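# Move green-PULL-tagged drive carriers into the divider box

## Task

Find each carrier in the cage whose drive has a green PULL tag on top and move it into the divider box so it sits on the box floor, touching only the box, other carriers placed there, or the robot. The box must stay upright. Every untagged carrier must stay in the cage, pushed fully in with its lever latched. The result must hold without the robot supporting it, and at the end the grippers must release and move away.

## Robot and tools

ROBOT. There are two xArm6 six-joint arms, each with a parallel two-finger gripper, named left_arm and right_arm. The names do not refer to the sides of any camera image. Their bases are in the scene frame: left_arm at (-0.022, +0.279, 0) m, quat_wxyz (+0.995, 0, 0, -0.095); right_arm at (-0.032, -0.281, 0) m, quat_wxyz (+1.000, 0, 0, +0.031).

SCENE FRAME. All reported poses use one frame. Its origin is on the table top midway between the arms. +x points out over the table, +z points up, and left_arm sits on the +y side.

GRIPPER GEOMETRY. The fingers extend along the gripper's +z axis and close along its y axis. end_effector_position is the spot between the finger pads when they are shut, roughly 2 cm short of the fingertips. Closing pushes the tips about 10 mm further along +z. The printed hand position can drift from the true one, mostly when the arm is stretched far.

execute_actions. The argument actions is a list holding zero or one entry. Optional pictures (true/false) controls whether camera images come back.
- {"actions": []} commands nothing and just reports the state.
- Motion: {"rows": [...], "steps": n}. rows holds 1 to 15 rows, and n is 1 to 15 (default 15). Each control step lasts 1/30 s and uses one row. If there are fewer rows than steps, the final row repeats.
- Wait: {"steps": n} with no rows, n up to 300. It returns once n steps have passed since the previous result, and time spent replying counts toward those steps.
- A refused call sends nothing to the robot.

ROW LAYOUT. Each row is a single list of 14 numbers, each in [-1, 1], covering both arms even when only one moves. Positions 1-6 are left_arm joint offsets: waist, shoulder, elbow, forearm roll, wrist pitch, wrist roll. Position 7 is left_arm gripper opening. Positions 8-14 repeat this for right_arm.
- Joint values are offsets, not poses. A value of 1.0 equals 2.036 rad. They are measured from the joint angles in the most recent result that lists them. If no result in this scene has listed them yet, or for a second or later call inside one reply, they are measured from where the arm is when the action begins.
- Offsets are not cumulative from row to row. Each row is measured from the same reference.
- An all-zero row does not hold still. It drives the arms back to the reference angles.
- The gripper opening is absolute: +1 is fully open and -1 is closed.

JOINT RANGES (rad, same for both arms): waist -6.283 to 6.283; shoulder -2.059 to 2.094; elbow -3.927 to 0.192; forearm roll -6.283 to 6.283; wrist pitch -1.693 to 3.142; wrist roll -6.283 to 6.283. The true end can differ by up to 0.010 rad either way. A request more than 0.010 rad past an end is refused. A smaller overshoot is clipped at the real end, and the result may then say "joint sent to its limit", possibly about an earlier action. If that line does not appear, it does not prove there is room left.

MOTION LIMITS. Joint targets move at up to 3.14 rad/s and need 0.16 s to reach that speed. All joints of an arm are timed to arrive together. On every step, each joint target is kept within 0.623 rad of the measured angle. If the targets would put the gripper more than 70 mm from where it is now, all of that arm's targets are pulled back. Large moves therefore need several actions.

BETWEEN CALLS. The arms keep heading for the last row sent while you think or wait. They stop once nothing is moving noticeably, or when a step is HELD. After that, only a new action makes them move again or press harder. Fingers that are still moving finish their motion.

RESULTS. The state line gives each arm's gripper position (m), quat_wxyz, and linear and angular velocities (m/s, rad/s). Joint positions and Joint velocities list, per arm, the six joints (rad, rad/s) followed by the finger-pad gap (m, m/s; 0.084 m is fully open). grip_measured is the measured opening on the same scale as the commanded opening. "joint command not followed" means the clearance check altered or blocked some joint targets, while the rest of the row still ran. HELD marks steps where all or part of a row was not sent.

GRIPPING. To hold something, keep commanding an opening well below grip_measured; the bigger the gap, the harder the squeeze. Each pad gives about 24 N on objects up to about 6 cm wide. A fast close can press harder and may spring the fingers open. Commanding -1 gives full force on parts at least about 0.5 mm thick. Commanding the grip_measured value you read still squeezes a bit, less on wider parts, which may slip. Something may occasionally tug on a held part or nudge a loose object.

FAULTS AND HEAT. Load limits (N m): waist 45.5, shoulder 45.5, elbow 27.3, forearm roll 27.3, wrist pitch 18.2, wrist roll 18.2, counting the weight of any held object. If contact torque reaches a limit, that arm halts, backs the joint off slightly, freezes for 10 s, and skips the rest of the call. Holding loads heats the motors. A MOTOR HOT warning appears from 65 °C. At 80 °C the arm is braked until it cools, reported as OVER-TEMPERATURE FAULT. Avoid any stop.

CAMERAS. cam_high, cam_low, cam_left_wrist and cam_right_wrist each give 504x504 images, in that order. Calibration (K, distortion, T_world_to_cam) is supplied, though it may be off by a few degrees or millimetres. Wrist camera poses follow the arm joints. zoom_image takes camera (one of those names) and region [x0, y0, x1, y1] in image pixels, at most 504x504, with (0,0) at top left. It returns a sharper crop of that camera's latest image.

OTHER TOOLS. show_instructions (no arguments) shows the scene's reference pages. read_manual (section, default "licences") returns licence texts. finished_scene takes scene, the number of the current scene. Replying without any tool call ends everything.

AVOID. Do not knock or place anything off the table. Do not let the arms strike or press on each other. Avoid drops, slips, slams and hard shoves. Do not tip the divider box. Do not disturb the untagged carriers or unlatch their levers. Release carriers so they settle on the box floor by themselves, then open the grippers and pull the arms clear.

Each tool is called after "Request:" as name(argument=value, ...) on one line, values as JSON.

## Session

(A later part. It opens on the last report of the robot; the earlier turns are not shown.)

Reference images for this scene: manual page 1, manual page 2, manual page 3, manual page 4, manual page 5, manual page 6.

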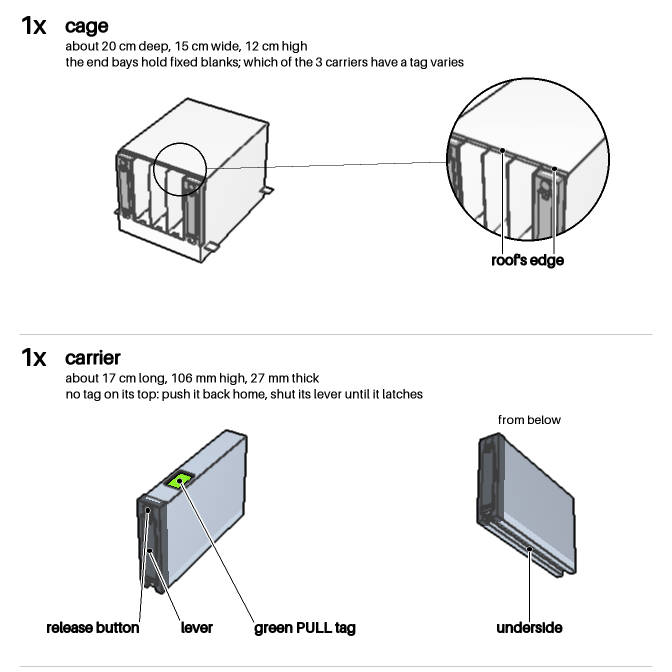

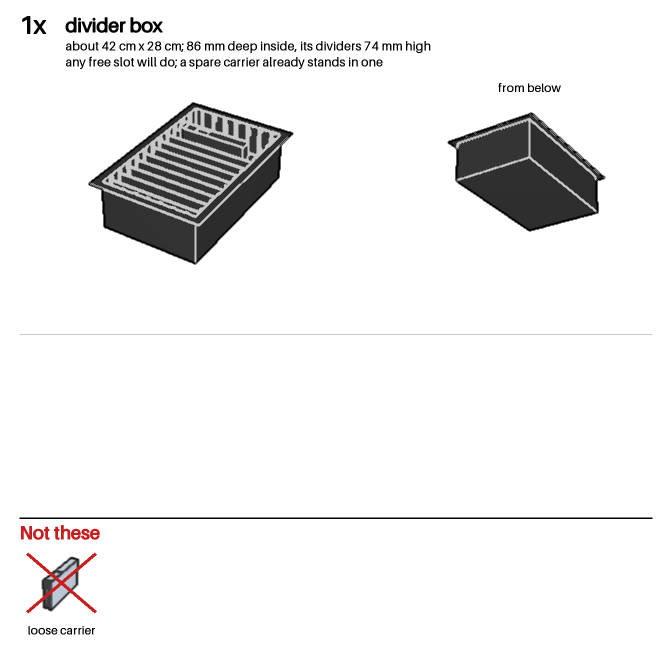

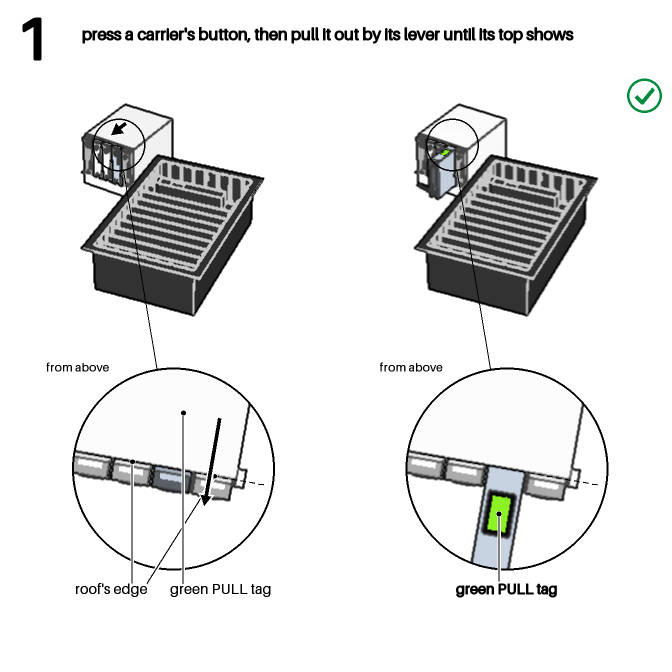

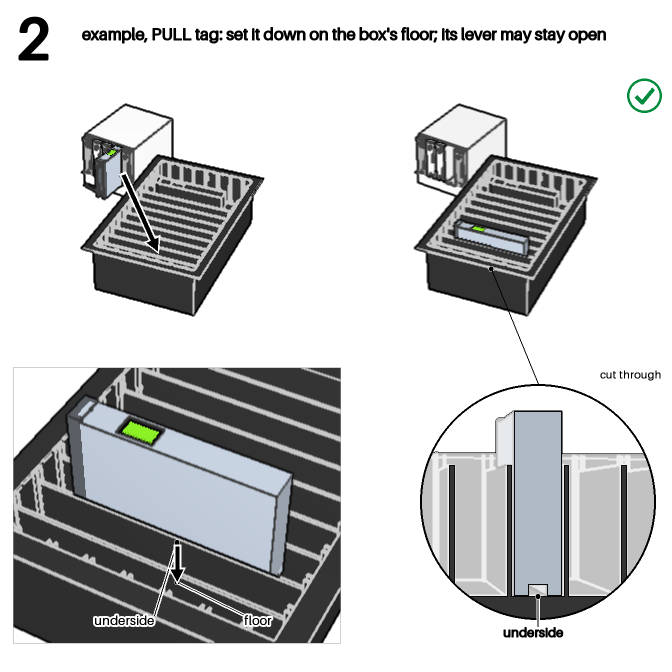

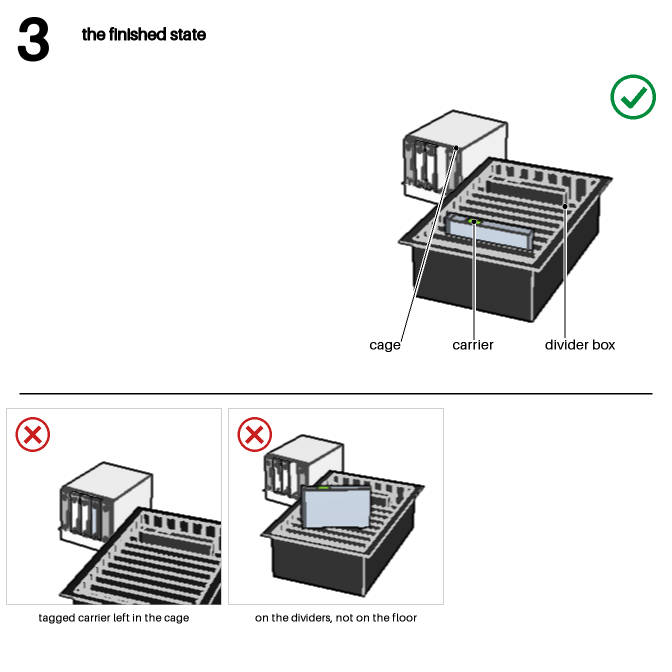

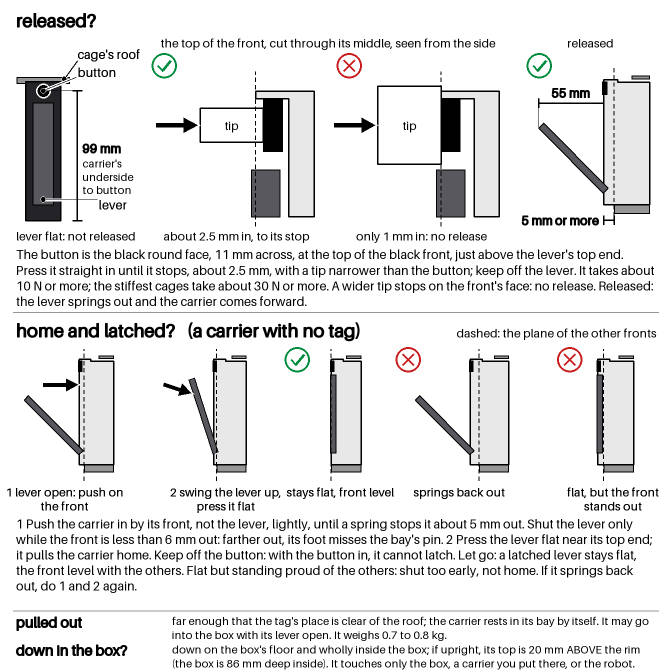

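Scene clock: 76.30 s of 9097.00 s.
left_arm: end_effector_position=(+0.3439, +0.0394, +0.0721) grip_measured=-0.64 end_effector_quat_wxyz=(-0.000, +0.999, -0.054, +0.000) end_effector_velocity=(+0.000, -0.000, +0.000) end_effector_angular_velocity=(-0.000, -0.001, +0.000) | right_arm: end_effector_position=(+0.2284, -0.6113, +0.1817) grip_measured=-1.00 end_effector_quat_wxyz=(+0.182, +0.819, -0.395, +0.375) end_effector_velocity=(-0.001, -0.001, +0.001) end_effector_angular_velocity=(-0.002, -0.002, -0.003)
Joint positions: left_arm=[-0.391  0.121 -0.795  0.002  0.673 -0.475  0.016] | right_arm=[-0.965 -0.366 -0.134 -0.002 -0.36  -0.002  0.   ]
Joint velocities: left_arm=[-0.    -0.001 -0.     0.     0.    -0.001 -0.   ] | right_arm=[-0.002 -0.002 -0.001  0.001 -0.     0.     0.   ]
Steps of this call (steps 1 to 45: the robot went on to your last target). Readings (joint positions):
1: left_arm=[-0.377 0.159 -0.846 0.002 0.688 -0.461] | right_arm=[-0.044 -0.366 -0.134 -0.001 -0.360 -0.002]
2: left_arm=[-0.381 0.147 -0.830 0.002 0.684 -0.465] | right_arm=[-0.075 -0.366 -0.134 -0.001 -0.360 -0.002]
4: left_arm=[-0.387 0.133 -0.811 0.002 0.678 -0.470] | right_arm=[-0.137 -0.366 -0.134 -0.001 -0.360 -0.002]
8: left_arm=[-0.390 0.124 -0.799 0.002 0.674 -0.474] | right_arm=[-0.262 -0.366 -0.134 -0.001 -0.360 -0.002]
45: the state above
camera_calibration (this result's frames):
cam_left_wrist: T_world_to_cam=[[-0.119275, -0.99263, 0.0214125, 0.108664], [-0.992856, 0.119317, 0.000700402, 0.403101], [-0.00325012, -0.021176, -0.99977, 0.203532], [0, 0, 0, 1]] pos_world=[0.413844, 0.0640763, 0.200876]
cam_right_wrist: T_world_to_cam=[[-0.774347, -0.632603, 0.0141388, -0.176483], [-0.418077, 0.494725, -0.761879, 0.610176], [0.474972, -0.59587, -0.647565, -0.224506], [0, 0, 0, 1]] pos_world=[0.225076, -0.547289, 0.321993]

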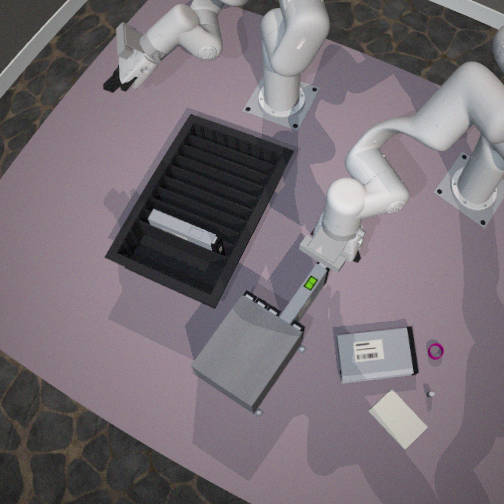

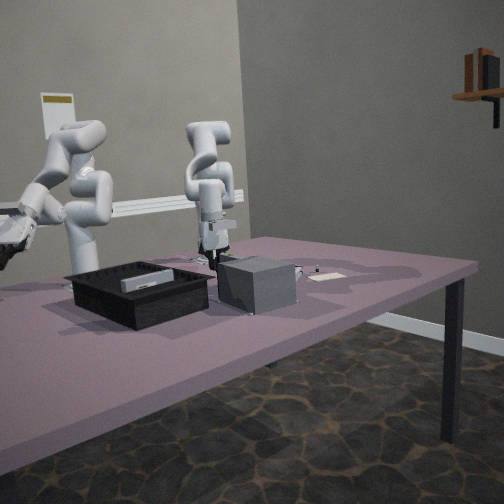

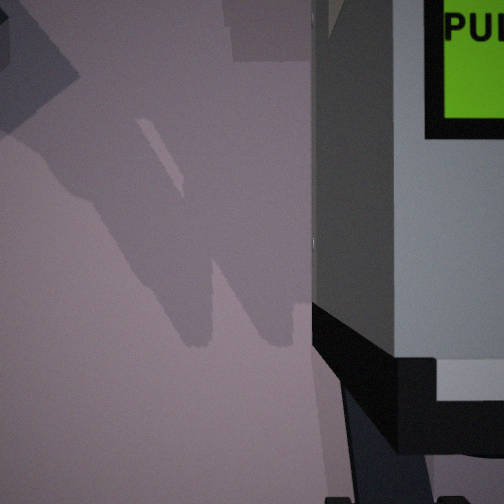

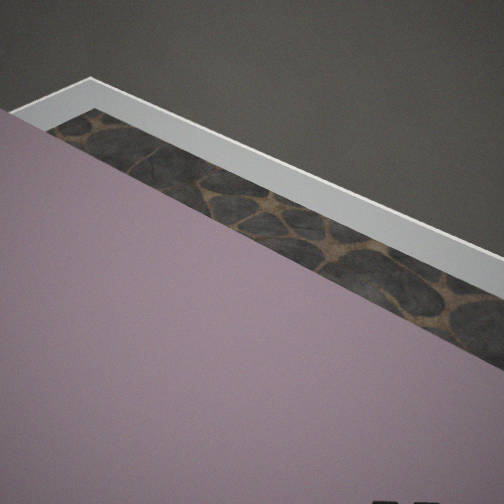

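Request:
execute_actions(actions=[{"rows":[[-0.0024,-0.0056,0.0071,0,-0.0015,-0.0024,-1,0,0,0,0,0,0,-1],[-0.0049,-0.0112,0.0142,0,-0.003,-0.0049,-1,0,0,0,0,0,0,-1],[-0.0073,-0.0168,0.0212,0,-0.0044,-0.0073,-1,0,0,0,0,0,0,-1],[-0.0098,-0.0224,0.0283,0,-0.0059,-0.0098,-1,0,0,0,0,0,0,-1],[-0.0122,-0.028,0.0354,0,-0.0074,-0.0122,-1,0,0,0,0,0,0,-1],[-0.0147,-0.0337,0.0425,0,-0.0089,-0.0147,-1,0,0,0,0,0,0,-1],[-0.0171,-0.0393,0.0496,0,-0.0104,-0.0171,-1,0,0,0,0,0,0,-1],[-0.0196,-0.0449,0.0566,0,-0.0118,-0.0196,-1,0,0,0,0,0,0,-1],[-0.022,-0.0505,0.0637,0,-0.0133,-0.022,-1,0,0,0,0,0,0,-1],[-0.0245,-0.0561,0.0708,0,-0.0148,-0.0245,-1,0,0,0,0,0,0,-1]]}], pictures=false)

Request:
execute_actions(actions=[{"steps":12}], pictures=false)

Request:
execute_actions(actions=[{"rows":[[0,0.005,0.0011,0,-0.006,0,-1,0,0,0,0,0,0,-1],[0,0.005,0.0011,0,-0.006,0,-1,0,0,0,0,0,0,-1],[0,0.0103,0.0023,0,-0.0125,0,-1,0,0,0,0,0,0,-1]]}], pictures=false)

Request:
execute_actions(actions=[{"rows":[[0,0,0,0,0,0,0.2,0,0,0,0,0,0,-1]],"steps":10}], pictures=false)

Request:
execute_actions(actions=[{"rows":[[0,-0.1072,-0.058,0,0.1653,0,0.2,0,0,0,0,0,0,-1]]}], pictures=false)

Request:
execute_actions(actions=[{"steps":12}], pictures=false)

Request:
execute_actions(actions=[{"rows":[[0.0588,0.1776,-0.205,0,0.0273,0.0588,0.2,0,0,0,0,0,0,-1]]}], pictures=false)

Request:
execute_actions(actions=[{"steps":15}])

Scene clock: 90.70 s of 9097.00 s.
left_arm: end_effector_position=(+0.3034, +0.0438, +0.0723) grip_measured=-0.65 end_effector_quat_wxyz=(-0.000, +0.999, -0.054, +0.000) end_effector_velocity=(-0.033, +0.004, +0.003) end_effector_angular_velocity=(-0.006, -0.007, +0.005) | right_arm: end_effector_position=(+0.2284, -0.6113, +0.1817) grip_measured=-1.00 end_effector_quat_wxyz=(+0.182, +0.819, -0.395, +0.375) end_effector_velocity=(+0.000, -0.000, +0.000) end_effector_angular_velocity=(-0.000, +0.000, +0.000)
Joint positions: left_arm=[-0.437  0.015 -0.661  0.002  0.645 -0.521  0.016] | right_arm=[-0.965 -0.366 -0.134 -0.002 -0.36  -0.002  0.   ]
Joint velocities: left_arm=[-0.041 -0.1    0.114 -0.    -0.022 -0.045 -0.   ] | right_arm=[-0.     0.001 -0.001 -0.001 -0.     0.001  0.   ]
Steps of this call (steps 1 to 15: the robot went on to your last target; steps 16 to 90: nothing new was sent; then 10.90 s passed at rest; steps 91 to 105: all 15 steps of this action). Readings (joint positions):
91: left_arm=[-0.391 0.121 -0.795 0.002 0.673 -0.475] | right_arm=[-0.965 -0.366 -0.134 -0.002 -0.360 -0.002]
92: left_arm=[-0.391 0.120 -0.793 0.002 0.673 -0.475] | right_arm=[-0.965 -0.366 -0.134 -0.002 -0.360 -0.002]
94: left_arm=[-0.394 0.112 -0.783 0.002 0.670 -0.479] | right_arm=[-0.965 -0.366 -0.134 -0.002 -0.360 -0.002]
98: left_arm=[-0.410 0.077 -0.738 0.002 0.662 -0.494] | right_arm=[-0.965 -0.366 -0.134 -0.002 -0.360 -0.002]
105: the state above

Scene clock: 91.10 s of 9097.00 s.
left_arm: end_effector_position=(+0.3005, +0.0442, +0.0723) grip_measured=-0.65 end_effector_quat_wxyz=(-0.000, +0.999, -0.054, +0.001) end_effector_velocity=(-0.001, +0.000, -0.000) end_effector_angular_velocity=(+0.001, +0.001, -0.002) | right_arm: end_effector_position=(+0.2284, -0.6113, +0.1817) grip_measured=-1.00 end_effector_quat_wxyz=(+0.182, +0.819, -0.395, +0.375) end_effector_velocity=(+0.000, +0.000, -0.000) end_effector_angular_velocity=(+0.000, -0.000, +0.001)
Joint positions: left_arm=[-0.44   0.007 -0.651  0.002  0.643 -0.524  0.016] | right_arm=[-0.965 -0.366 -0.134 -0.002 -0.36  -0.002  0.   ]
Joint velocities: left_arm=[-0.001 -0.002  0.003 -0.     0.     0.001 -0.   ] | right_arm=[ 0.001 -0.     0.     0.     0.     0.     0.   ]
Steps of this call (steps 1 to 12: the robot went on to your last target). Readings (joint positions):
1: left_arm=[-0.438 0.013 -0.658 0.002 0.644 -0.522] | right_arm=[-0.965 -0.366 -0.134 -0.002 -0.360 -0.002]
2: left_arm=[-0.439 0.011 -0.656 0.002 0.644 -0.523] | right_arm=[-0.965 -0.366 -0.134 -0.002 -0.360 -0.002]
4: left_arm=[-0.439 0.009 -0.654 0.002 0.643 -0.524] | right_arm=[-0.965 -0.366 -0.134 -0.002 -0.360 -0.002]
8: left_arm=[-0.440 0.007 -0.652 0.002 0.643 -0.524] | right_arm=[-0.965 -0.366 -0.134 -0.002 -0.360 -0.002]
12: the state above

Scene clock: 91.60 s of 9097.00 s.
left_arm: end_effector_position=(+0.2997, +0.0443, +0.0644) grip_measured=-0.64 end_effector_quat_wxyz=(-0.001, +0.999, -0.054, -0.000) end_effector_velocity=(+0.000, +0.000, -0.003) end_effector_angular_velocity=(+0.000, +0.000, -0.001) | right_arm: end_effector_position=(+0.2284, -0.6113, +0.1817) grip_measured=-1.00 end_effector_quat_wxyz=(+0.182, +0.819, -0.395, +0.375) end_effector_velocity=(+0.001, +0.001, -0.000) end_effector_angular_velocity=(+0.000, -0.000, +0.002)
Joint positions: left_arm=[-0.441  0.027 -0.645  0.001  0.62  -0.525  0.016] | right_arm=[-0.965 -0.366 -0.134 -0.002 -0.36  -0.002  0.   ]
Joint velocities: left_arm=[ 0.001  0.009  0.001  0.001 -0.009  0.001  0.   ] | right_arm=[ 0.002 -0.     0.    -0.001  0.     0.001  0.   ]
Steps of this call (steps 1 to 15: all 15 steps of this action). Readings (joint positions):
1: left_arm=[-0.440 0.007 -0.651 0.002 0.643 -0.524] | right_arm=[-0.965 -0.366 -0.134 -0.002 -0.360 -0.002]
2: left_arm=[-0.440 0.008 -0.651 0.002 0.641 -0.525] | right_arm=[-0.965 -0.366 -0.134 -0.002 -0.360 -0.002]
4: left_arm=[-0.440 0.013 -0.649 0.002 0.636 -0.524] | right_arm=[-0.965 -0.366 -0.134 -0.002 -0.360 -0.002]
8: left_arm=[-0.441 0.024 -0.647 0.002 0.623 -0.524] | right_arm=[-0.965 -0.366 -0.134 -0.002 -0.360 -0.002]
15: the state above

Scene clock: 91.93 s of 9097.00 s.
left_arm: end_effector_position=(+0.3000, +0.0443, +0.0644) grip_measured=+0.19 end_effector_quat_wxyz=(-0.000, +0.999, -0.054, +0.000) end_effector_velocity=(-0.003, +0.001, -0.000) end_effector_angular_velocity=(+0.004, +0.007, -0.001) | right_arm: end_effector_position=(+0.2284, -0.6113, +0.1817) grip_measured=-1.00 end_effector_quat_wxyz=(+0.182, +0.819, -0.395, +0.375) end_effector_velocity=(-0.000, -0.000, -0.000) end_effector_angular_velocity=(+0.000, -0.000, -0.001)
Joint positions: left_arm=[-0.441  0.027 -0.646  0.002  0.619 -0.525  0.052] | right_arm=[-0.965 -0.366 -0.134 -0.002 -0.36  -0.002  0.   ]
Joint velocities: left_arm=[-0.002 -0.003  0.003 -0.001  0.007 -0.     0.001] | right_arm=[-0.     0.     0.     0.001 -0.     0.     0.   ]
Steps of this call (steps 1 to 10: all 10 steps of this action). Readings (joint positions):
1: left_arm=[-0.441 0.027 -0.645 0.001 0.619 -0.525] | right_arm=[-0.965 -0.366 -0.134 -0.002 -0.360 -0.002]
2: left_arm=[-0.441 0.028 -0.646 0.002 0.618 -0.524] | right_arm=[-0.965 -0.366 -0.134 -0.002 -0.360 -0.002]
4: left_arm=[-0.440 0.028 -0.647 0.002 0.617 -0.524] | right_arm=[-0.965 -0.366 -0.134 -0.002 -0.360 -0.002]
8: left_arm=[-0.441 0.027 -0.646 0.002 0.618 -0.524] | right_arm=[-0.965 -0.366 -0.134 -0.002 -0.360 -0.002]
10: the state above

Scene clock: 92.43 s of 9097.00 s.
left_arm: end_effector_position=(+0.3006, +0.0440, +0.1674) grip_measured=+0.19 end_effector_quat_wxyz=(-0.000, +0.999, -0.054, +0.001) end_effector_velocity=(-0.022, +0.016, +0.010) end_effector_angular_velocity=(+0.047, +0.064, -0.001) | right_arm: end_effector_position=(+0.2284, -0.6113, +0.1817) grip_measured=-1.00 end_effector_quat_wxyz=(+0.182, +0.819, -0.395, +0.375) end_effector_velocity=(-0.000, -0.000, +0.000) end_effector_angular_velocity=(-0.000, -0.001, -0.001)
Joint positions: left_arm=[-0.441 -0.185 -0.76   0.002  0.945 -0.525  0.052] | right_arm=[-0.965 -0.366 -0.134 -0.002 -0.36  -0.002  0.   ]
Joint velocities: left_arm=[-0.001 -0.049 -0.002  0.     0.13   0.001 -0.   ] | right_arm=[-0.    -0.001  0.     0.001  0.    -0.     0.   ]
Steps of this call (steps 1 to 15: all 15 steps of this action). Readings (joint positions):
1: left_arm=[-0.441 0.027 -0.646 0.002 0.619 -0.525] | right_arm=[-0.965 -0.366 -0.134 -0.002 -0.360 -0.002]
2: left_arm=[-0.441 0.025 -0.647 0.002 0.623 -0.525] | right_arm=[-0.965 -0.366 -0.134 -0.002 -0.360 -0.002]
4: left_arm=[-0.441 0.002 -0.658 0.002 0.665 -0.525] | right_arm=[-0.965 -0.366 -0.134 -0.002 -0.360 -0.002]
8: left_arm=[-0.441 -0.104 -0.720 0.002 0.817 -0.525] | right_arm=[-0.965 -0.366 -0.134 -0.002 -0.360 -0.002]
15: the state above

Scene clock: 92.83 s of 9097.00 s.
left_arm: end_effector_position=(+0.2999, +0.0445, +0.1701) grip_measured=+0.19 end_effector_quat_wxyz=(-0.001, +0.999, -0.054, -0.000) end_effector_velocity=(+0.000, -0.000, +0.002) end_effector_angular_velocity=(-0.002, -0.002, +0.001) | right_arm: end_effector_position=(+0.2284, -0.6113, +0.1817) grip_measured=-1.00 end_effector_quat_wxyz=(+0.182, +0.819, -0.395, +0.375) end_effector_velocity=(+0.000, -0.000, +0.001) end_effector_angular_velocity=(-0.001, -0.001, +0.000)
Joint positions: left_arm=[-0.441 -0.191 -0.764  0.002  0.955 -0.525  0.052] | right_arm=[-0.965 -0.366 -0.134 -0.002 -0.36  -0.002  0.   ]
Joint velocities: left_arm=[ 0.    -0.003 -0.002 -0.     0.001 -0.001  0.   ] | right_arm=[ 0.    -0.001 -0.     0.    -0.    -0.     0.   ]
Steps of this call (steps 1 to 12: the robot went on to your last target). Readings (joint positions):
1: left_arm=[-0.441 -0.186 -0.760 0.002 0.948 -0.525] | right_arm=[-0.965 -0.366 -0.134 -0.002 -0.360 -0.002]
2: left_arm=[-0.441 -0.187 -0.761 0.002 0.950 -0.525] | right_arm=[-0.965 -0.366 -0.134 -0.002 -0.360 -0.002]
4: left_arm=[-0.441 -0.189 -0.762 0.002 0.953 -0.525] | right_arm=[-0.965 -0.366 -0.134 -0.002 -0.360 -0.002]
8: left_arm=[-0.441 -0.190 -0.763 0.002 0.955 -0.525] | right_arm=[-0.965 -0.366 -0.134 -0.002 -0.360 -0.002]
12: the state above

Scene clock: 93.33 s of 9097.00 s.
left_arm: end_effector_position=(+0.4154, +0.0316, +0.1700) grip_measured=+0.19 end_effector_quat_wxyz=(-0.001, +0.999, -0.053, -0.001) end_effector_velocity=(+0.060, -0.002, -0.008) end_effector_angular_velocity=(+0.002, +0.005, -0.011) | right_arm: end_effector_position=(+0.2284, -0.6113, +0.1817) grip_measured=-1.00 end_effector_quat_wxyz=(+0.182, +0.819, -0.395, +0.375) end_effector_velocity=(-0.000, -0.000, +0.000) end_effector_angular_velocity=(-0.000, -0.001, -0.002)
Joint positions: left_arm=[-0.326  0.155 -1.16   0.002  1.008 -0.411  0.052] | right_arm=[-0.965 -0.366 -0.134 -0.002 -0.36  -0.002  0.   ]
Joint velocities: left_arm=[ 0.056  0.186 -0.219 -0.001  0.038  0.067 -0.   ] | right_arm=[-0.001 -0.001  0.     0.001 -0.     0.     0.   ]
Steps of this call (steps 1 to 15: all 15 steps of this action). Readings (joint positions):
1: left_arm=[-0.441 -0.191 -0.764 0.002 0.955 -0.524] | right_arm=[-0.965 -0.366 -0.134 -0.002 -0.360 -0.002]
2: left_arm=[-0.440 -0.188 -0.767 0.002 0.956 -0.523] | right_arm=[-0.965 -0.366 -0.134 -0.002 -0.360 -0.002]
4: left_arm=[-0.429 -0.155 -0.805 0.002 0.962 -0.512] | right_arm=[-0.965 -0.366 -0.134 -0.002 -0.360 -0.002]
8: left_arm=[-0.381 -0.009 -0.975 0.002 0.983 -0.464] | right_arm=[-0.965 -0.366 -0.134 -0.002 -0.360 -0.002]
15: the state above

Scene clock: 93.83 s of 9097.00 s.
left_arm: end_effector_position=(+0.4211, +0.0311, +0.1702) grip_measured=+0.19 end_effector_quat_wxyz=(-0.001, +0.999, -0.054, +0.000) end_effector_velocity=(+0.001, +0.000, -0.001) end_effector_angular_velocity=(+0.000, +0.001, +0.001) | right_arm: end_effector_position=(+0.2284, -0.6113, +0.1817) grip_measured=-1.00 end_effector_quat_wxyz=(+0.182, +0.819, -0.395, +0.375) end_effector_velocity=(-0.000, -0.001, +0.000) end_effector_angular_velocity=(+0.000, -0.001, -0.002)
Joint positions: left_arm=[-0.321  0.171 -1.181  0.002  1.011 -0.405  0.052] | right_arm=[-0.965 -0.366 -0.134 -0.002 -0.36  -0.002  0.   ]
Joint velocities: left_arm=[ 0.001  0.002 -0.001 -0.    -0.    -0.    -0.   ] | right_arm=[-0.001  0.    -0.     0.001 -0.     0.     0.   ]
Steps of this call (steps 1 to 15: the robot went on to your last target). Readings (joint positions):
1: left_arm=[-0.324 0.160 -1.167 0.002 1.009 -0.409] | right_arm=[-0.965 -0.366 -0.134 -0.002 -0.360 -0.002]
2: left_arm=[-0.323 0.163 -1.171 0.002 1.009 -0.408] | right_arm=[-0.965 -0.366 -0.134 -0.002 -0.360 -0.002]
4: left_arm=[-0.323 0.167 -1.176 0.002 1.010 -0.406] | right_arm=[-0.965 -0.366 -0.134 -0.002 -0.360 -0.002]
8: left_arm=[-0.322 0.169 -1.179 0.002 1.011 -0.405] | right_arm=[-0.965 -0.366 -0.134 -0.002 -0.360 -0.002]
15: the state above
camera_calibration (this result's frames):
cam_left_wrist: T_world_to_cam=[[-0.119164, -0.992659, 0.0207093, 0.107538], [-0.992866, 0.119224, 0.00168672, 0.480453], [-0.00414338, -0.0203605, -0.999784, 0.302029], [0, 0, 0, 1]] pos_world=[0.491092, 0.0556167, 0.298927]
cam_right_wrist: T_world_to_cam=[[-0.774347, -0.632603, 0.0141389, -0.176483], [-0.418077, 0.494725, -0.761879, 0.610176], [0.474972, -0.59587, -0.647565, -0.224506], [0, 0, 0, 1]] pos_world=[0.225076, -0.547289, 0.321993]

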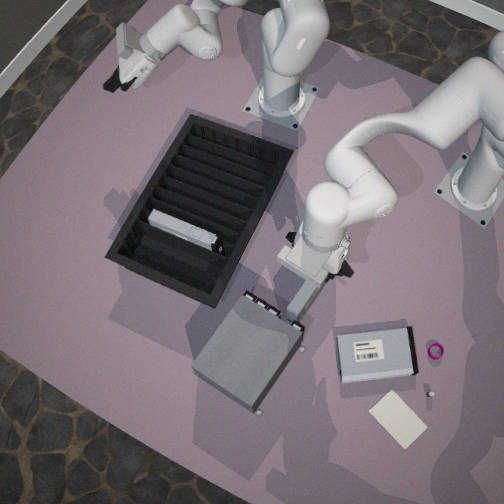

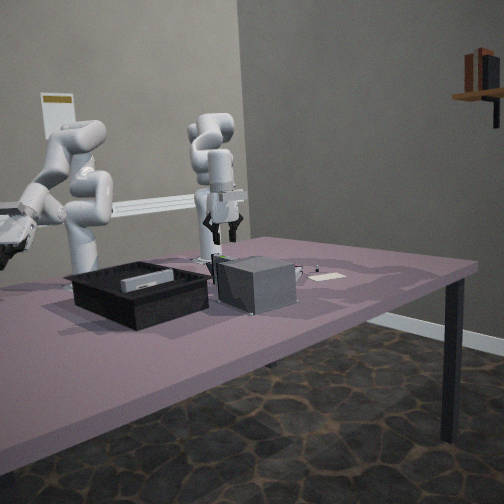

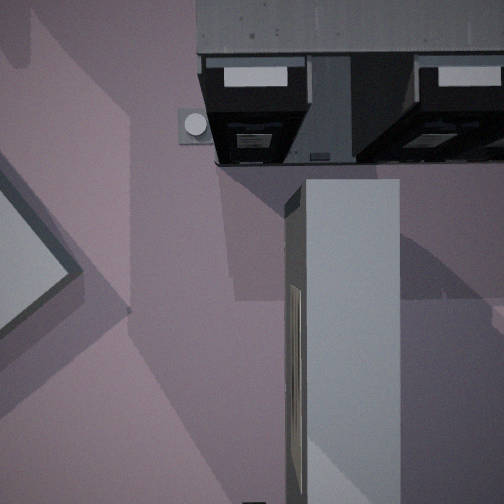

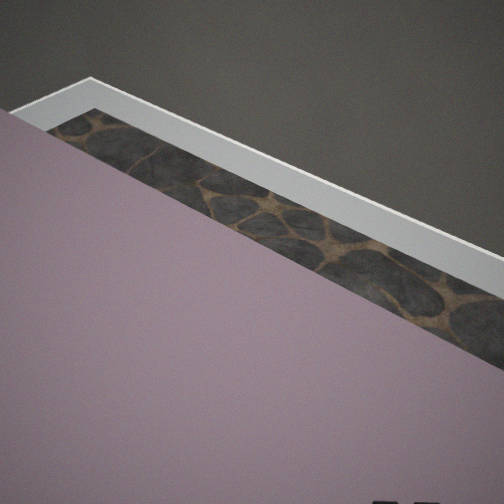

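Request:
execute_actions(actions=[{"rows":[[0,0.0497,0.0405,0,-0.0907,0,0.2,0,0,0,0,0,0,-1]]}], pictures=false)

Request:
execute_actions(actions=[{"steps":10}], pictures=false)

Request:
execute_actions(actions=[{"rows":[[0,0,0,0,0,0,-0.15,0,0,0,0,0,0,-1],[0,0,0,0,0,0,-0.15,0,0,0,0,0,0,-1],[0,0,0,0,0,0,-0.3,0,0,0,0,0,0,-1],[0,0,0,0,0,0,-0.3,0,0,0,0,0,0,-1],[0,0,0,0,0,0,-0.45,0,0,0,0,0,0,-1],[0,0,0,0,0,0,-0.45,0,0,0,0,0,0,-1],[0,0,0,0,0,0,-1,0,0,0,0,0,0,-1]]}], pictures=false)

Request:
execute_actions(actions=[{"rows":[[0,-0.004,-0.006,0,0.01,0,-1,0,0,0,0,0,0,-1],[0,-0.008,-0.012,0,0.02,0,-1,0,0,0,0,0,0,-1],[0,-0.014,-0.02,0,0.034,0,-1,0,0,0,0,0,0,-1],[0,-0.02,-0.029,0,0.049,0,-1,0,0,0,0,0,0,-1],[0,-0.026,-0.038,0,0.064,0,-1,0,0,0,0,0,0,-1],[0,-0.032,-0.046,0,0.078,0,-1,0,0,0,0,0,0,-1],[0,-0.04,-0.058,0,0.098,0,-1,0,0,0,0,0,0,-1],[0,-0.0806,-0.116,0,0.1967,0,-1,0,0,0,0,0,0,-1]]}], pictures=false)

Request:
execute_actions(actions=[{"steps":20}], pictures=false)

Request:
execute_actions(actions=[{"rows":[[-0.2893,0,0,0,0,-0.3,-1,0,0,0,0,0,0,-1]]}], pictures=false)

Request:
execute_actions(actions=[{"steps":30}], pictures=false)

Request:
execute_actions(actions=[{"rows":[[0,0.2139,-0.286,0,0.0719,-0.3,-1,0,0,0,0,0,0,-1]]}], pictures=false)

Request:
execute_actions(actions=[{"steps":15}], pictures=false)

Request:
execute_actions(actions=[{"rows":[[0,0,0,0,0,-0.03,-1,0,0,0,0,0,0,-1],[0,0,0,0,0,-0.06,-1,0,0,0,0,0,0,-1],[0,0,0,0,0,-0.1,-1,0,0,0,0,0,0,-1],[0,0,0,0,0,-0.14,-1,0,0,0,0,0,0,-1],[0,0,0,0,0,-0.18,-1,0,0,0,0,0,0,-1],[0,0,0,0,0,-0.22,-1,0,0,0,0,0,0,-1],[0,0,0,0,0,-0.26,-1,0,0,0,0,0,0,-1],[0,0,0,0,0,-0.3,-1,0,0,0,0,0,0,-1],[0,0,0,0,0,-0.34,-1,0,0,0,0,0,0,-1],[0,0,0,0,0,-0.38,-1,0,0,0,0,0,0,-1],[0,0,0,0,0,-0.42,-1,0,0,0,0,0,0,-1],[0,0,0,0,0,-0.46,-1,0,0,0,0,0,0,-1],[0,0,0,0,0,-0.5,-1,0,0,0,0,0,0,-1],[0,0,0,0,0,-0.5425,-1,0,0,0,0,0,0,-1]]}], pictures=false)

Request:
execute_actions(actions=[{"steps":20}])

Scene clock: 127.57 s of 9097.00 s.
left_arm: end_effector_position=(+0.4223, +0.0303, +0.1024) grip_measured=+0.19 end_effector_quat_wxyz=(+0.000, +0.999, -0.054, +0.002) end_effector_velocity=(-0.002, +0.001, -0.009) end_effector_angular_velocity=(+0.000, +0.001, -0.000) | right_arm: end_effector_position=(+0.2284, -0.6113, +0.1817) grip_measured=-1.00 end_effector_quat_wxyz=(+0.182, +0.819, -0.395, +0.375) end_effector_velocity=(+0.000, +0.000, +0.000) end_effector_angular_velocity=(-0.001, +0.001, +0.001)
Joint positions: left_arm=[-0.321  0.269 -1.101  0.002  0.828 -0.405  0.052] | right_arm=[-0.965 -0.366 -0.134 -0.002 -0.36  -0.002  0.   ]
Joint velocities: left_arm=[-0.     0.01   0.015 -0.    -0.024 -0.    -0.   ] | right_arm=[ 0.    -0.    -0.    -0.    -0.    -0.001  0.   ]
Steps of this call (steps 1 to 15: the robot went on to your last target; steps 16 to 90: nothing new was sent; then 30.23 s passed at rest; steps 91 to 105: all 15 steps of this action). Readings (joint positions):
91: left_arm=[-0.321 0.171 -1.181 0.002 1.011 -0.405] | right_arm=[-0.965 -0.366 -0.134 -0.002 -0.360 -0.002]
92: left_arm=[-0.321 0.172 -1.180 0.002 1.007 -0.405] | right_arm=[-0.965 -0.366 -0.134 -0.002 -0.360 -0.002]
94: left_arm=[-0.321 0.190 -1.168 0.002 0.966 -0.405] | right_arm=[-0.965 -0.366 -0.134 -0.002 -0.360 -0.002]
98: left_arm=[-0.321 0.258 -1.106 0.002 0.862 -0.405] | right_arm=[-0.965 -0.366 -0.134 -0.002 -0.360 -0.002]
105: the state above

Scene clock: 127.90 s of 9097.00 s.
left_arm: end_effector_position=(+0.4214, +0.0308, +0.1004) grip_measured=+0.19 end_effector_quat_wxyz=(-0.000, +0.999, -0.054, +0.001) end_effector_velocity=(-0.000, +0.000, -0.000) end_effector_angular_velocity=(+0.000, +0.000, -0.000) | right_arm: end_effector_position=(+0.2284, -0.6113, +0.1817) grip_measured=-1.00 end_effector_quat_wxyz=(+0.182, +0.819, -0.395, +0.375) end_effector_velocity=(+0.000, -0.000, +0.001) end_effector_angular_velocity=(-0.002, -0.002, +0.000)
Joint positions: left_arm=[-0.321  0.271 -1.098  0.002  0.826 -0.405  0.052] | right_arm=[-0.965 -0.366 -0.134 -0.002 -0.36  -0.002  0.   ]
Joint velocities: left_arm=[-0.    -0.     0.001 -0.    -0.    -0.    -0.   ] | right_arm=[ 0.001 -0.002 -0.    -0.    -0.     0.001  0.   ]
Steps of this call (steps 1 to 10: the robot went on to your last target). Readings (joint positions):
1: left_arm=[-0.321 0.270 -1.101 0.002 0.827 -0.405] | right_arm=[-0.965 -0.366 -0.134 -0.002 -0.360 -0.002]
2: left_arm=[-0.321 0.270 -1.100 0.002 0.827 -0.405] | right_arm=[-0.965 -0.366 -0.134 -0.002 -0.360 -0.002]
4: left_arm=[-0.321 0.271 -1.099 0.002 0.827 -0.405] | right_arm=[-0.965 -0.366 -0.134 -0.002 -0.360 -0.002]
8: left_arm=[-0.321 0.271 -1.098 0.002 0.826 -0.405] | right_arm=[-0.965 -0.366 -0.134 -0.002 -0.360 -0.002]
10: the state above

Scene clock: 128.40 s of 9097.00 s.
left_arm: end_effector_position=(+0.4215, +0.0310, +0.1004) grip_measured=-0.40 end_effector_quat_wxyz=(-0.000, +0.999, -0.054, +0.001) end_effector_velocity=(+0.000, -0.000, +0.000) end_effector_angular_velocity=(-0.000, -0.000, -0.000) | right_arm: end_effector_position=(+0.2284, -0.6113, +0.1817) grip_measured=-1.00 end_effector_quat_wxyz=(+0.182, +0.819, -0.395, +0.375) end_effector_velocity=(-0.000, -0.000, -0.000) end_effector_angular_velocity=(-0.000, +0.000, -0.001)
Joint positions: left_arm=[-0.321  0.271 -1.098  0.002  0.826 -0.405  0.027] | right_arm=[-0.965 -0.366 -0.134 -0.002 -0.36  -0.002  0.   ]
Joint velocities: left_arm=[-0.001 -0.    -0.001 -0.    -0.    -0.     0.   ] | right_arm=[-0.001 -0.001  0.001  0.001  0.    -0.001  0.   ]
Steps of this call (steps 1 to 15: all 15 steps of this action). Readings (joint positions):
1: left_arm=[-0.321 0.272 -1.098 0.002 0.826 -0.405] | right_arm=[-0.965 -0.366 -0.134 -0.002 -0.360 -0.002]
2: left_arm=[-0.321 0.272 -1.098 0.002 0.826 -0.405] | right_arm=[-0.965 -0.366 -0.134 -0.002 -0.360 -0.002]
4: left_arm=[-0.321 0.272 -1.098 0.002 0.826 -0.405] | right_arm=[-0.965 -0.366 -0.134 -0.002 -0.360 -0.002]
8: left_arm=[-0.321 0.271 -1.098 0.002 0.826 -0.405] | right_arm=[-0.965 -0.366 -0.134 -0.002 -0.360 -0.002]
15: the state above

Scene clock: 128.90 s of 9097.00 s.
left_arm: end_effector_position=(+0.4264, +0.0283, +0.2157) grip_measured=-0.40 end_effector_quat_wxyz=(+0.000, +0.999, -0.053, +0.002) end_effector_velocity=(-0.025, +0.015, +0.344) end_effector_angular_velocity=(-0.011, -0.022, +0.002) | right_arm: end_effector_position=(+0.2284, -0.6113, +0.1817) grip_measured=-1.00 end_effector_quat_wxyz=(+0.182, +0.819, -0.395, +0.375) end_effector_velocity=(-0.000, +0.000, -0.001) end_effector_angular_velocity=(+0.001, +0.001, +0.001)
Joint positions: left_arm=[-0.321  0.145 -1.281  0.002  1.133 -0.405  0.027] | right_arm=[-0.965 -0.366 -0.134 -0.002 -0.36  -0.002  0.   ]
Joint velocities: left_arm=[ 0.001 -0.373 -0.523  0.001  0.871  0.    -0.   ] | right_arm=[ 0.     0.001  0.001  0.     0.    -0.     0.   ]
Steps of this call (steps 1 to 15: all 15 steps of this action). Readings (joint positions):
1: left_arm=[-0.321 0.271 -1.098 0.002 0.826 -0.405] | right_arm=[-0.965 -0.366 -0.134 -0.002 -0.360 -0.002]
2: left_arm=[-0.321 0.271 -1.099 0.002 0.828 -0.405] | right_arm=[-0.965 -0.366 -0.134 -0.002 -0.360 -0.002]
4: left_arm=[-0.321 0.267 -1.104 0.001 0.844 -0.405] | right_arm=[-0.965 -0.366 -0.134 -0.002 -0.360 -0.002]
8: left_arm=[-0.321 0.237 -1.149 0.002 0.920 -0.405] | right_arm=[-0.965 -0.366 -0.134 -0.002 -0.360 -0.002]
15: the state above

Scene clock: 129.57 s of 9097.00 s.
left_arm: end_effector_position=(+0.4213, +0.0313, +0.2499) grip_measured=-0.40 end_effector_quat_wxyz=(-0.001, +0.999, -0.053, +0.000) end_effector_velocity=(+0.000, -0.000, +0.002) end_effector_angular_velocity=(-0.002, -0.003, -0.000) | right_arm: end_effector_position=(+0.2284, -0.6113, +0.1817) grip_measured=-1.00 end_effector_quat_wxyz=(+0.182, +0.819, -0.395, +0.375) end_effector_velocity=(+0.000, +0.000, -0.001) end_effector_angular_velocity=(+0.001, +0.002, +0.002)
Joint positions: left_arm=[-0.321  0.108 -1.334  0.002  1.227 -0.405  0.027] | right_arm=[-0.965 -0.366 -0.134 -0.002 -0.36  -0.002  0.   ]
Joint velocities: left_arm=[-0.001 -0.003 -0.001 -0.     0.001 -0.    -0.   ] | right_arm=[-0.     0.002 -0.    -0.002  0.     0.     0.   ]
Steps of this call (steps 1 to 20: the robot went on to your last target). Readings (joint positions):
1: left_arm=[-0.321 0.133 -1.298 0.002 1.160 -0.405] | right_arm=[-0.965 -0.366 -0.134 -0.002 -0.360 -0.002]
2: left_arm=[-0.321 0.123 -1.311 0.002 1.180 -0.405] | right_arm=[-0.965 -0.366 -0.134 -0.002 -0.360 -0.002]
4: left_arm=[-0.321 0.112 -1.327 0.002 1.204 -0.405] | right_arm=[-0.965 -0.366 -0.134 -0.002 -0.360 -0.002]
8: left_arm=[-0.321 0.110 -1.329 0.002 1.223 -0.405] | right_arm=[-0.965 -0.366 -0.134 -0.002 -0.360 -0.002]
20: the state above

Scene clock: 130.07 s of 9097.00 s.
left_arm: end_effector_position=(+0.3236, -0.0932, +0.2500) grip_measured=-0.40 end_effector_quat_wxyz=(-0.001, +0.999, -0.048, +0.001) end_effector_velocity=(-0.272, -0.252, +0.000) end_effector_angular_velocity=(-0.001, -0.001, +0.025) | right_arm: end_effector_position=(+0.2284, -0.6113, +0.1817) grip_measured=-1.00 end_effector_quat_wxyz=(+0.182, +0.819, -0.395, +0.375) end_effector_velocity=(+0.000, +0.000, +0.000) end_effector_angular_velocity=(+0.000, -0.002, -0.001)
Joint positions: left_arm=[-0.633  0.108 -1.334  0.002  1.226 -0.728  0.027] | right_arm=[-0.965 -0.366 -0.134 -0.002 -0.36  -0.002  0.   ]
Joint velocities: left_arm=[-0.73  -0.001 -0.     0.     0.    -0.755  0.   ] | right_arm=[ 0.    -0.001  0.    -0.    -0.     0.002  0.   ]
Steps of this call (steps 1 to 15: all 15 steps of this action). Readings (joint positions):
1: left_arm=[-0.321 0.108 -1.334 0.002 1.227 -0.405] | right_arm=[-0.965 -0.366 -0.134 -0.002 -0.360 -0.002]
2: left_arm=[-0.323 0.108 -1.334 0.002 1.227 -0.409] | right_arm=[-0.965 -0.366 -0.134 -0.002 -0.360 -0.002]
4: left_arm=[-0.354 0.108 -1.334 0.003 1.227 -0.446] | right_arm=[-0.965 -0.366 -0.134 -0.002 -0.360 -0.002]
8: left_arm=[-0.463 0.108 -1.334 0.002 1.226 -0.551] | right_arm=[-0.965 -0.366 -0.134 -0.002 -0.360 -0.002]
15: the state above

Scene clock: 131.07 s of 9097.00 s.
left_arm: end_effector_position=(+0.2089, -0.1732, +0.2499) grip_measured=-0.40 end_effector_quat_wxyz=(-0.000, +0.999, -0.042, +0.001) end_effector_velocity=(-0.001, -0.001, +0.001) end_effector_angular_velocity=(-0.003, -0.001, -0.000) | right_arm: end_effector_position=(+0.2284, -0.6113, +0.1817) grip_measured=-1.00 end_effector_quat_wxyz=(+0.182, +0.819, -0.395, +0.375) end_effector_velocity=(+0.000, +0.000, -0.000) end_effector_angular_velocity=(+0.000, +0.001, +0.001)
Joint positions: left_arm=[-0.91   0.108 -1.334  0.002  1.227 -1.016  0.027] | right_arm=[-0.965 -0.366 -0.134 -0.002 -0.36  -0.002  0.   ]
Joint velocities: left_arm=[-0.002 -0.003 -0.    -0.    -0.    -0.002  0.   ] | right_arm=[ 0.     0.001 -0.    -0.001 -0.    -0.     0.   ]
Steps of this call (steps 1 to 30: the robot went on to your last target). Readings (joint positions):
1: left_arm=[-0.658 0.108 -1.334 0.002 1.227 -0.754] | right_arm=[-0.965 -0.366 -0.134 -0.002 -0.360 -0.002]
2: left_arm=[-0.682 0.108 -1.334 0.002 1.227 -0.779] | right_arm=[-0.965 -0.366 -0.134 -0.002 -0.360 -0.002]
4: left_arm=[-0.731 0.108 -1.334 0.002 1.227 -0.830] | right_arm=[-0.965 -0.366 -0.134 -0.002 -0.360 -0.002]
8: left_arm=[-0.828 0.108 -1.334 0.002 1.227 -0.931] | right_arm=[-0.965 -0.366 -0.134 -0.002 -0.360 -0.002]
30: the state above
All arms were judged still, so your last target was given up. Only a new action makes them travel on or press farther. Fingers that are still opening or closing keep moving.

Scene clock: 131.57 s of 9097.00 s.
left_arm: end_effector_position=(+0.2568, -0.2674, +0.2391) grip_measured=-0.40 end_effector_quat_wxyz=(-0.002, +0.970, +0.242, +0.000) end_effector_velocity=(+0.027, -0.052, -0.025) end_effector_angular_velocity=(+0.024, +0.010, +0.442) | right_arm: end_effector_position=(+0.2284, -0.6113, +0.1817) grip_measured=-1.00 end_effector_quat_wxyz=(+0.182, +0.819, -0.395, +0.375) end_effector_velocity=(-0.000, -0.000, -0.000) end_effector_angular_velocity=(-0.001, +0.001, +0.001)
Joint positions: left_arm=[-0.91   0.521 -1.88   0.002  1.364 -1.589  0.027] | right_arm=[-0.965 -0.366 -0.134 -0.002 -0.36  -0.002  0.   ]
Joint velocities: left_arm=[ 0.     0.298 -0.393 -0.     0.122 -0.441 -0.   ] | right_arm=[-0.001 -0.     0.    -0.002 -0.    -0.     0.   ]
Steps of this call (steps 1 to 15: all 15 steps of this action). Readings (joint positions):
1: left_arm=[-0.910 0.108 -1.334 0.002 1.227 -1.016] | right_arm=[-0.965 -0.366 -0.134 -0.002 -0.360 -0.002]
2: left_arm=[-0.910 0.110 -1.337 0.002 1.228 -1.019] | right_arm=[-0.965 -0.366 -0.134 -0.002 -0.360 -0.002]
4: left_arm=[-0.910 0.137 -1.374 0.002 1.239 -1.061] | right_arm=[-0.965 -0.366 -0.134 -0.002 -0.360 -0.002]
8: left_arm=[-0.910 0.297 -1.590 0.002 1.290 -1.282] | right_arm=[-0.965 -0.366 -0.134 -0.002 -0.360 -0.002]
15: the state above

Scene clock: 132.07 s of 9097.00 s.
left_arm: end_effector_position=(+0.2596, -0.2726, +0.2403) grip_measured=-0.40 end_effector_quat_wxyz=(-0.000, +0.966, +0.260, +0.001) end_effector_velocity=(+0.000, -0.001, -0.000) end_effector_angular_velocity=(-0.002, -0.001, +0.001) | right_arm: end_effector_position=(+0.2284, -0.6113, +0.1817) grip_measured=-1.00 end_effector_quat_wxyz=(+0.182, +0.819, -0.395, +0.375) end_effector_velocity=(+0.000, -0.000, +0.001) end_effector_angular_velocity=(-0.001, -0.002, +0.000)
Joint positions: left_arm=[-0.909  0.543 -1.916  0.002  1.373 -1.626  0.027] | right_arm=[-0.965 -0.366 -0.134 -0.002 -0.36  -0.002  0.   ]
Joint velocities: left_arm=[-0.     0.003 -0.004  0.    -0.001 -0.001 -0.   ] | right_arm=[ 0.001 -0.001 -0.001 -0.    -0.     0.001  0.   ]
Steps of this call (steps 1 to 15: the robot went on to your last target). Readings (joint positions):
1: left_arm=[-0.910 0.529 -1.891 0.002 1.367 -1.601] | right_arm=[-0.965 -0.366 -0.134 -0.002 -0.360 -0.002]
2: left_arm=[-0.910 0.533 -1.898 0.002 1.369 -1.609] | right_arm=[-0.965 -0.366 -0.134 -0.002 -0.360 -0.002]
4: left_arm=[-0.909 0.537 -1.908 0.002 1.371 -1.618] | right_arm=[-0.965 -0.366 -0.134 -0.002 -0.360 -0.002]
8: left_arm=[-0.909 0.540 -1.915 0.002 1.373 -1.624] | right_arm=[-0.965 -0.366 -0.134 -0.002 -0.360 -0.002]
15: the state above

Scene clock: 132.57 s of 9097.00 s.
left_arm: end_effector_position=(+0.2596, -0.2726, +0.2404) grip_measured=-0.40 end_effector_quat_wxyz=(+0.000, +0.814, +0.581, +0.001) end_effector_velocity=(-0.000, -0.000, +0.002) end_effector_angular_velocity=(-0.006, -0.003, +2.317) | right_arm: end_effector_position=(+0.2284, -0.6113, +0.1817) grip_measured=-1.00 end_effector_quat_wxyz=(+0.182, +0.819, -0.395, +0.375) end_effector_velocity=(-0.000, -0.000, -0.001) end_effector_angular_velocity=(+0.002, +0.000, -0.001)
Joint positions: left_arm=[-0.909  0.543 -1.916  0.002  1.373 -2.339  0.027] | right_arm=[-0.965 -0.366 -0.134 -0.002 -0.36  -0.002  0.   ]
Joint velocities: left_arm=[-0.001 -0.002 -0.     0.    -0.    -2.317  0.   ] | right_arm=[-0.     0.002 -0.001 -0.     0.     0.001  0.   ]
Steps of this call (steps 1 to 15: all 15 steps of this action). Readings (joint positions):
1: left_arm=[-0.909 0.543 -1.916 0.002 1.373 -1.626] | right_arm=[-0.965 -0.366 -0.134 -0.002 -0.360 -0.002]
2: left_arm=[-0.909 0.543 -1.916 0.002 1.373 -1.630] | right_arm=[-0.965 -0.366 -0.134 -0.002 -0.360 -0.002]
4: left_arm=[-0.910 0.543 -1.916 0.002 1.373 -1.665] | right_arm=[-0.965 -0.366 -0.134 -0.002 -0.360 -0.002]
8: left_arm=[-0.909 0.543 -1.916 0.002 1.373 -1.844] | right_arm=[-0.965 -0.366 -0.134 -0.002 -0.360 -0.002]
15: the state above

Scene clock: 133.23 s of 9097.00 s.
left_arm: end_effector_position=(+0.2596, -0.2726, +0.2403) grip_measured=-0.40 end_effector_quat_wxyz=(+0.000, +0.686, +0.728, +0.001) end_effector_velocity=(-0.000, +0.000, -0.000) end_effector_angular_velocity=(+0.000, +0.000, +0.004) | right_arm: end_effector_position=(+0.2284, -0.6113, +0.1817) grip_measured=-1.00 end_effector_quat_wxyz=(+0.182, +0.819, -0.395, +0.375) end_effector_velocity=(-0.000, +0.000, -0.001) end_effector_angular_velocity=(+0.001, +0.001, -0.000)
Joint positions: left_arm=[-0.909  0.543 -1.916  0.002  1.373 -2.73   0.027] | right_arm=[-0.965 -0.366 -0.134 -0.002 -0.36  -0.002  0.   ]
Joint velocities: left_arm=[ 0.     0.     0.    -0.    -0.    -0.004  0.   ] | right_arm=[-0.     0.001  0.    -0.     0.     0.     0.   ]
Steps of this call (steps 1 to 20: the robot went on to your last target). Readings (joint positions):
1: left_arm=[-0.909 0.543 -1.916 0.002 1.373 -2.416] | right_arm=[-0.965 -0.366 -0.134 -0.002 -0.360 -0.002]
2: left_arm=[-0.910 0.543 -1.916 0.002 1.373 -2.489] | right_arm=[-0.965 -0.366 -0.134 -0.002 -0.360 -0.002]
4: left_arm=[-0.910 0.543 -1.916 0.002 1.373 -2.608] | right_arm=[-0.965 -0.366 -0.134 -0.002 -0.360 -0.002]
8: left_arm=[-0.910 0.543 -1.916 0.002 1.373 -2.705] | right_arm=[-0.965 -0.366 -0.134 -0.002 -0.360 -0.002]
20: the state above
camera_calibration (this result's frames):
cam_left_wrist: T_world_to_cam=[[0.998606, 0.0470261, 0.0239692, -0.222131], [0.0470128, -0.998894, 0.00112128, -0.21842], [0.0239954, 0.0000071437, -0.999712, 0.363478], [0, 0, 0, 1]] pos_world=[0.223368, -0.207735, 0.368943]
cam_right_wrist: T_world_to_cam=[[-0.774347, -0.632603, 0.014139, -0.176483], [-0.418077, 0.494725, -0.761879, 0.610176], [0.474972, -0.59587, -0.647565, -0.224506], [0, 0, 0, 1]] pos_world=[0.225076, -0.547289, 0.321993]

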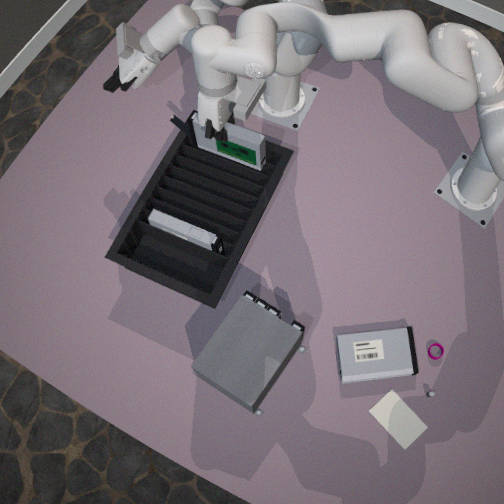

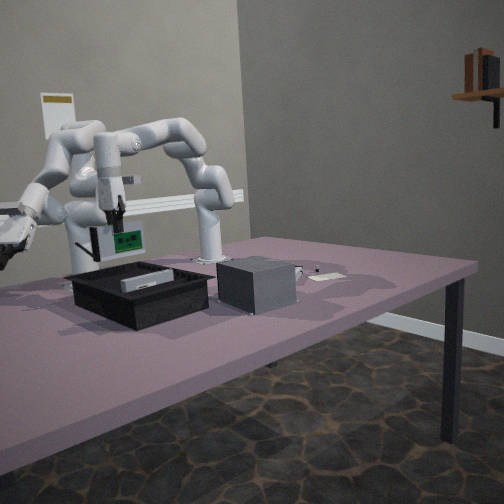

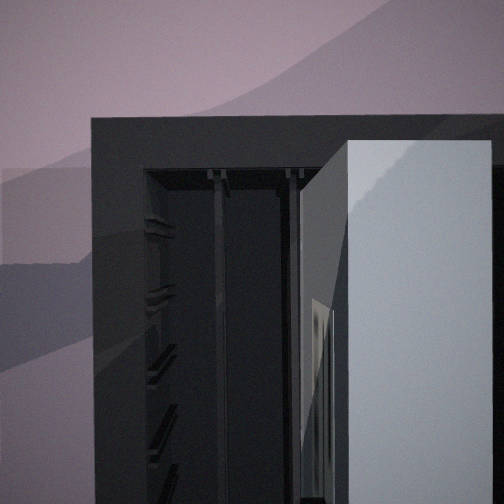

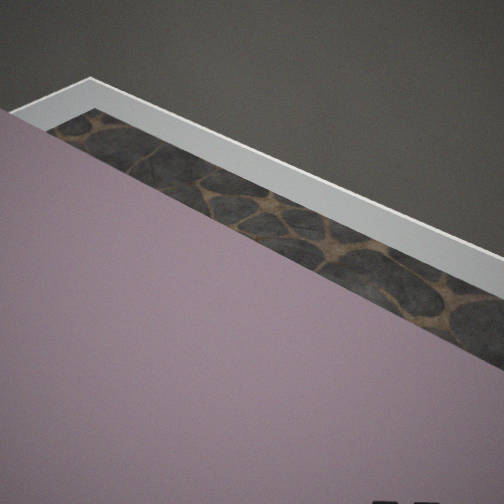

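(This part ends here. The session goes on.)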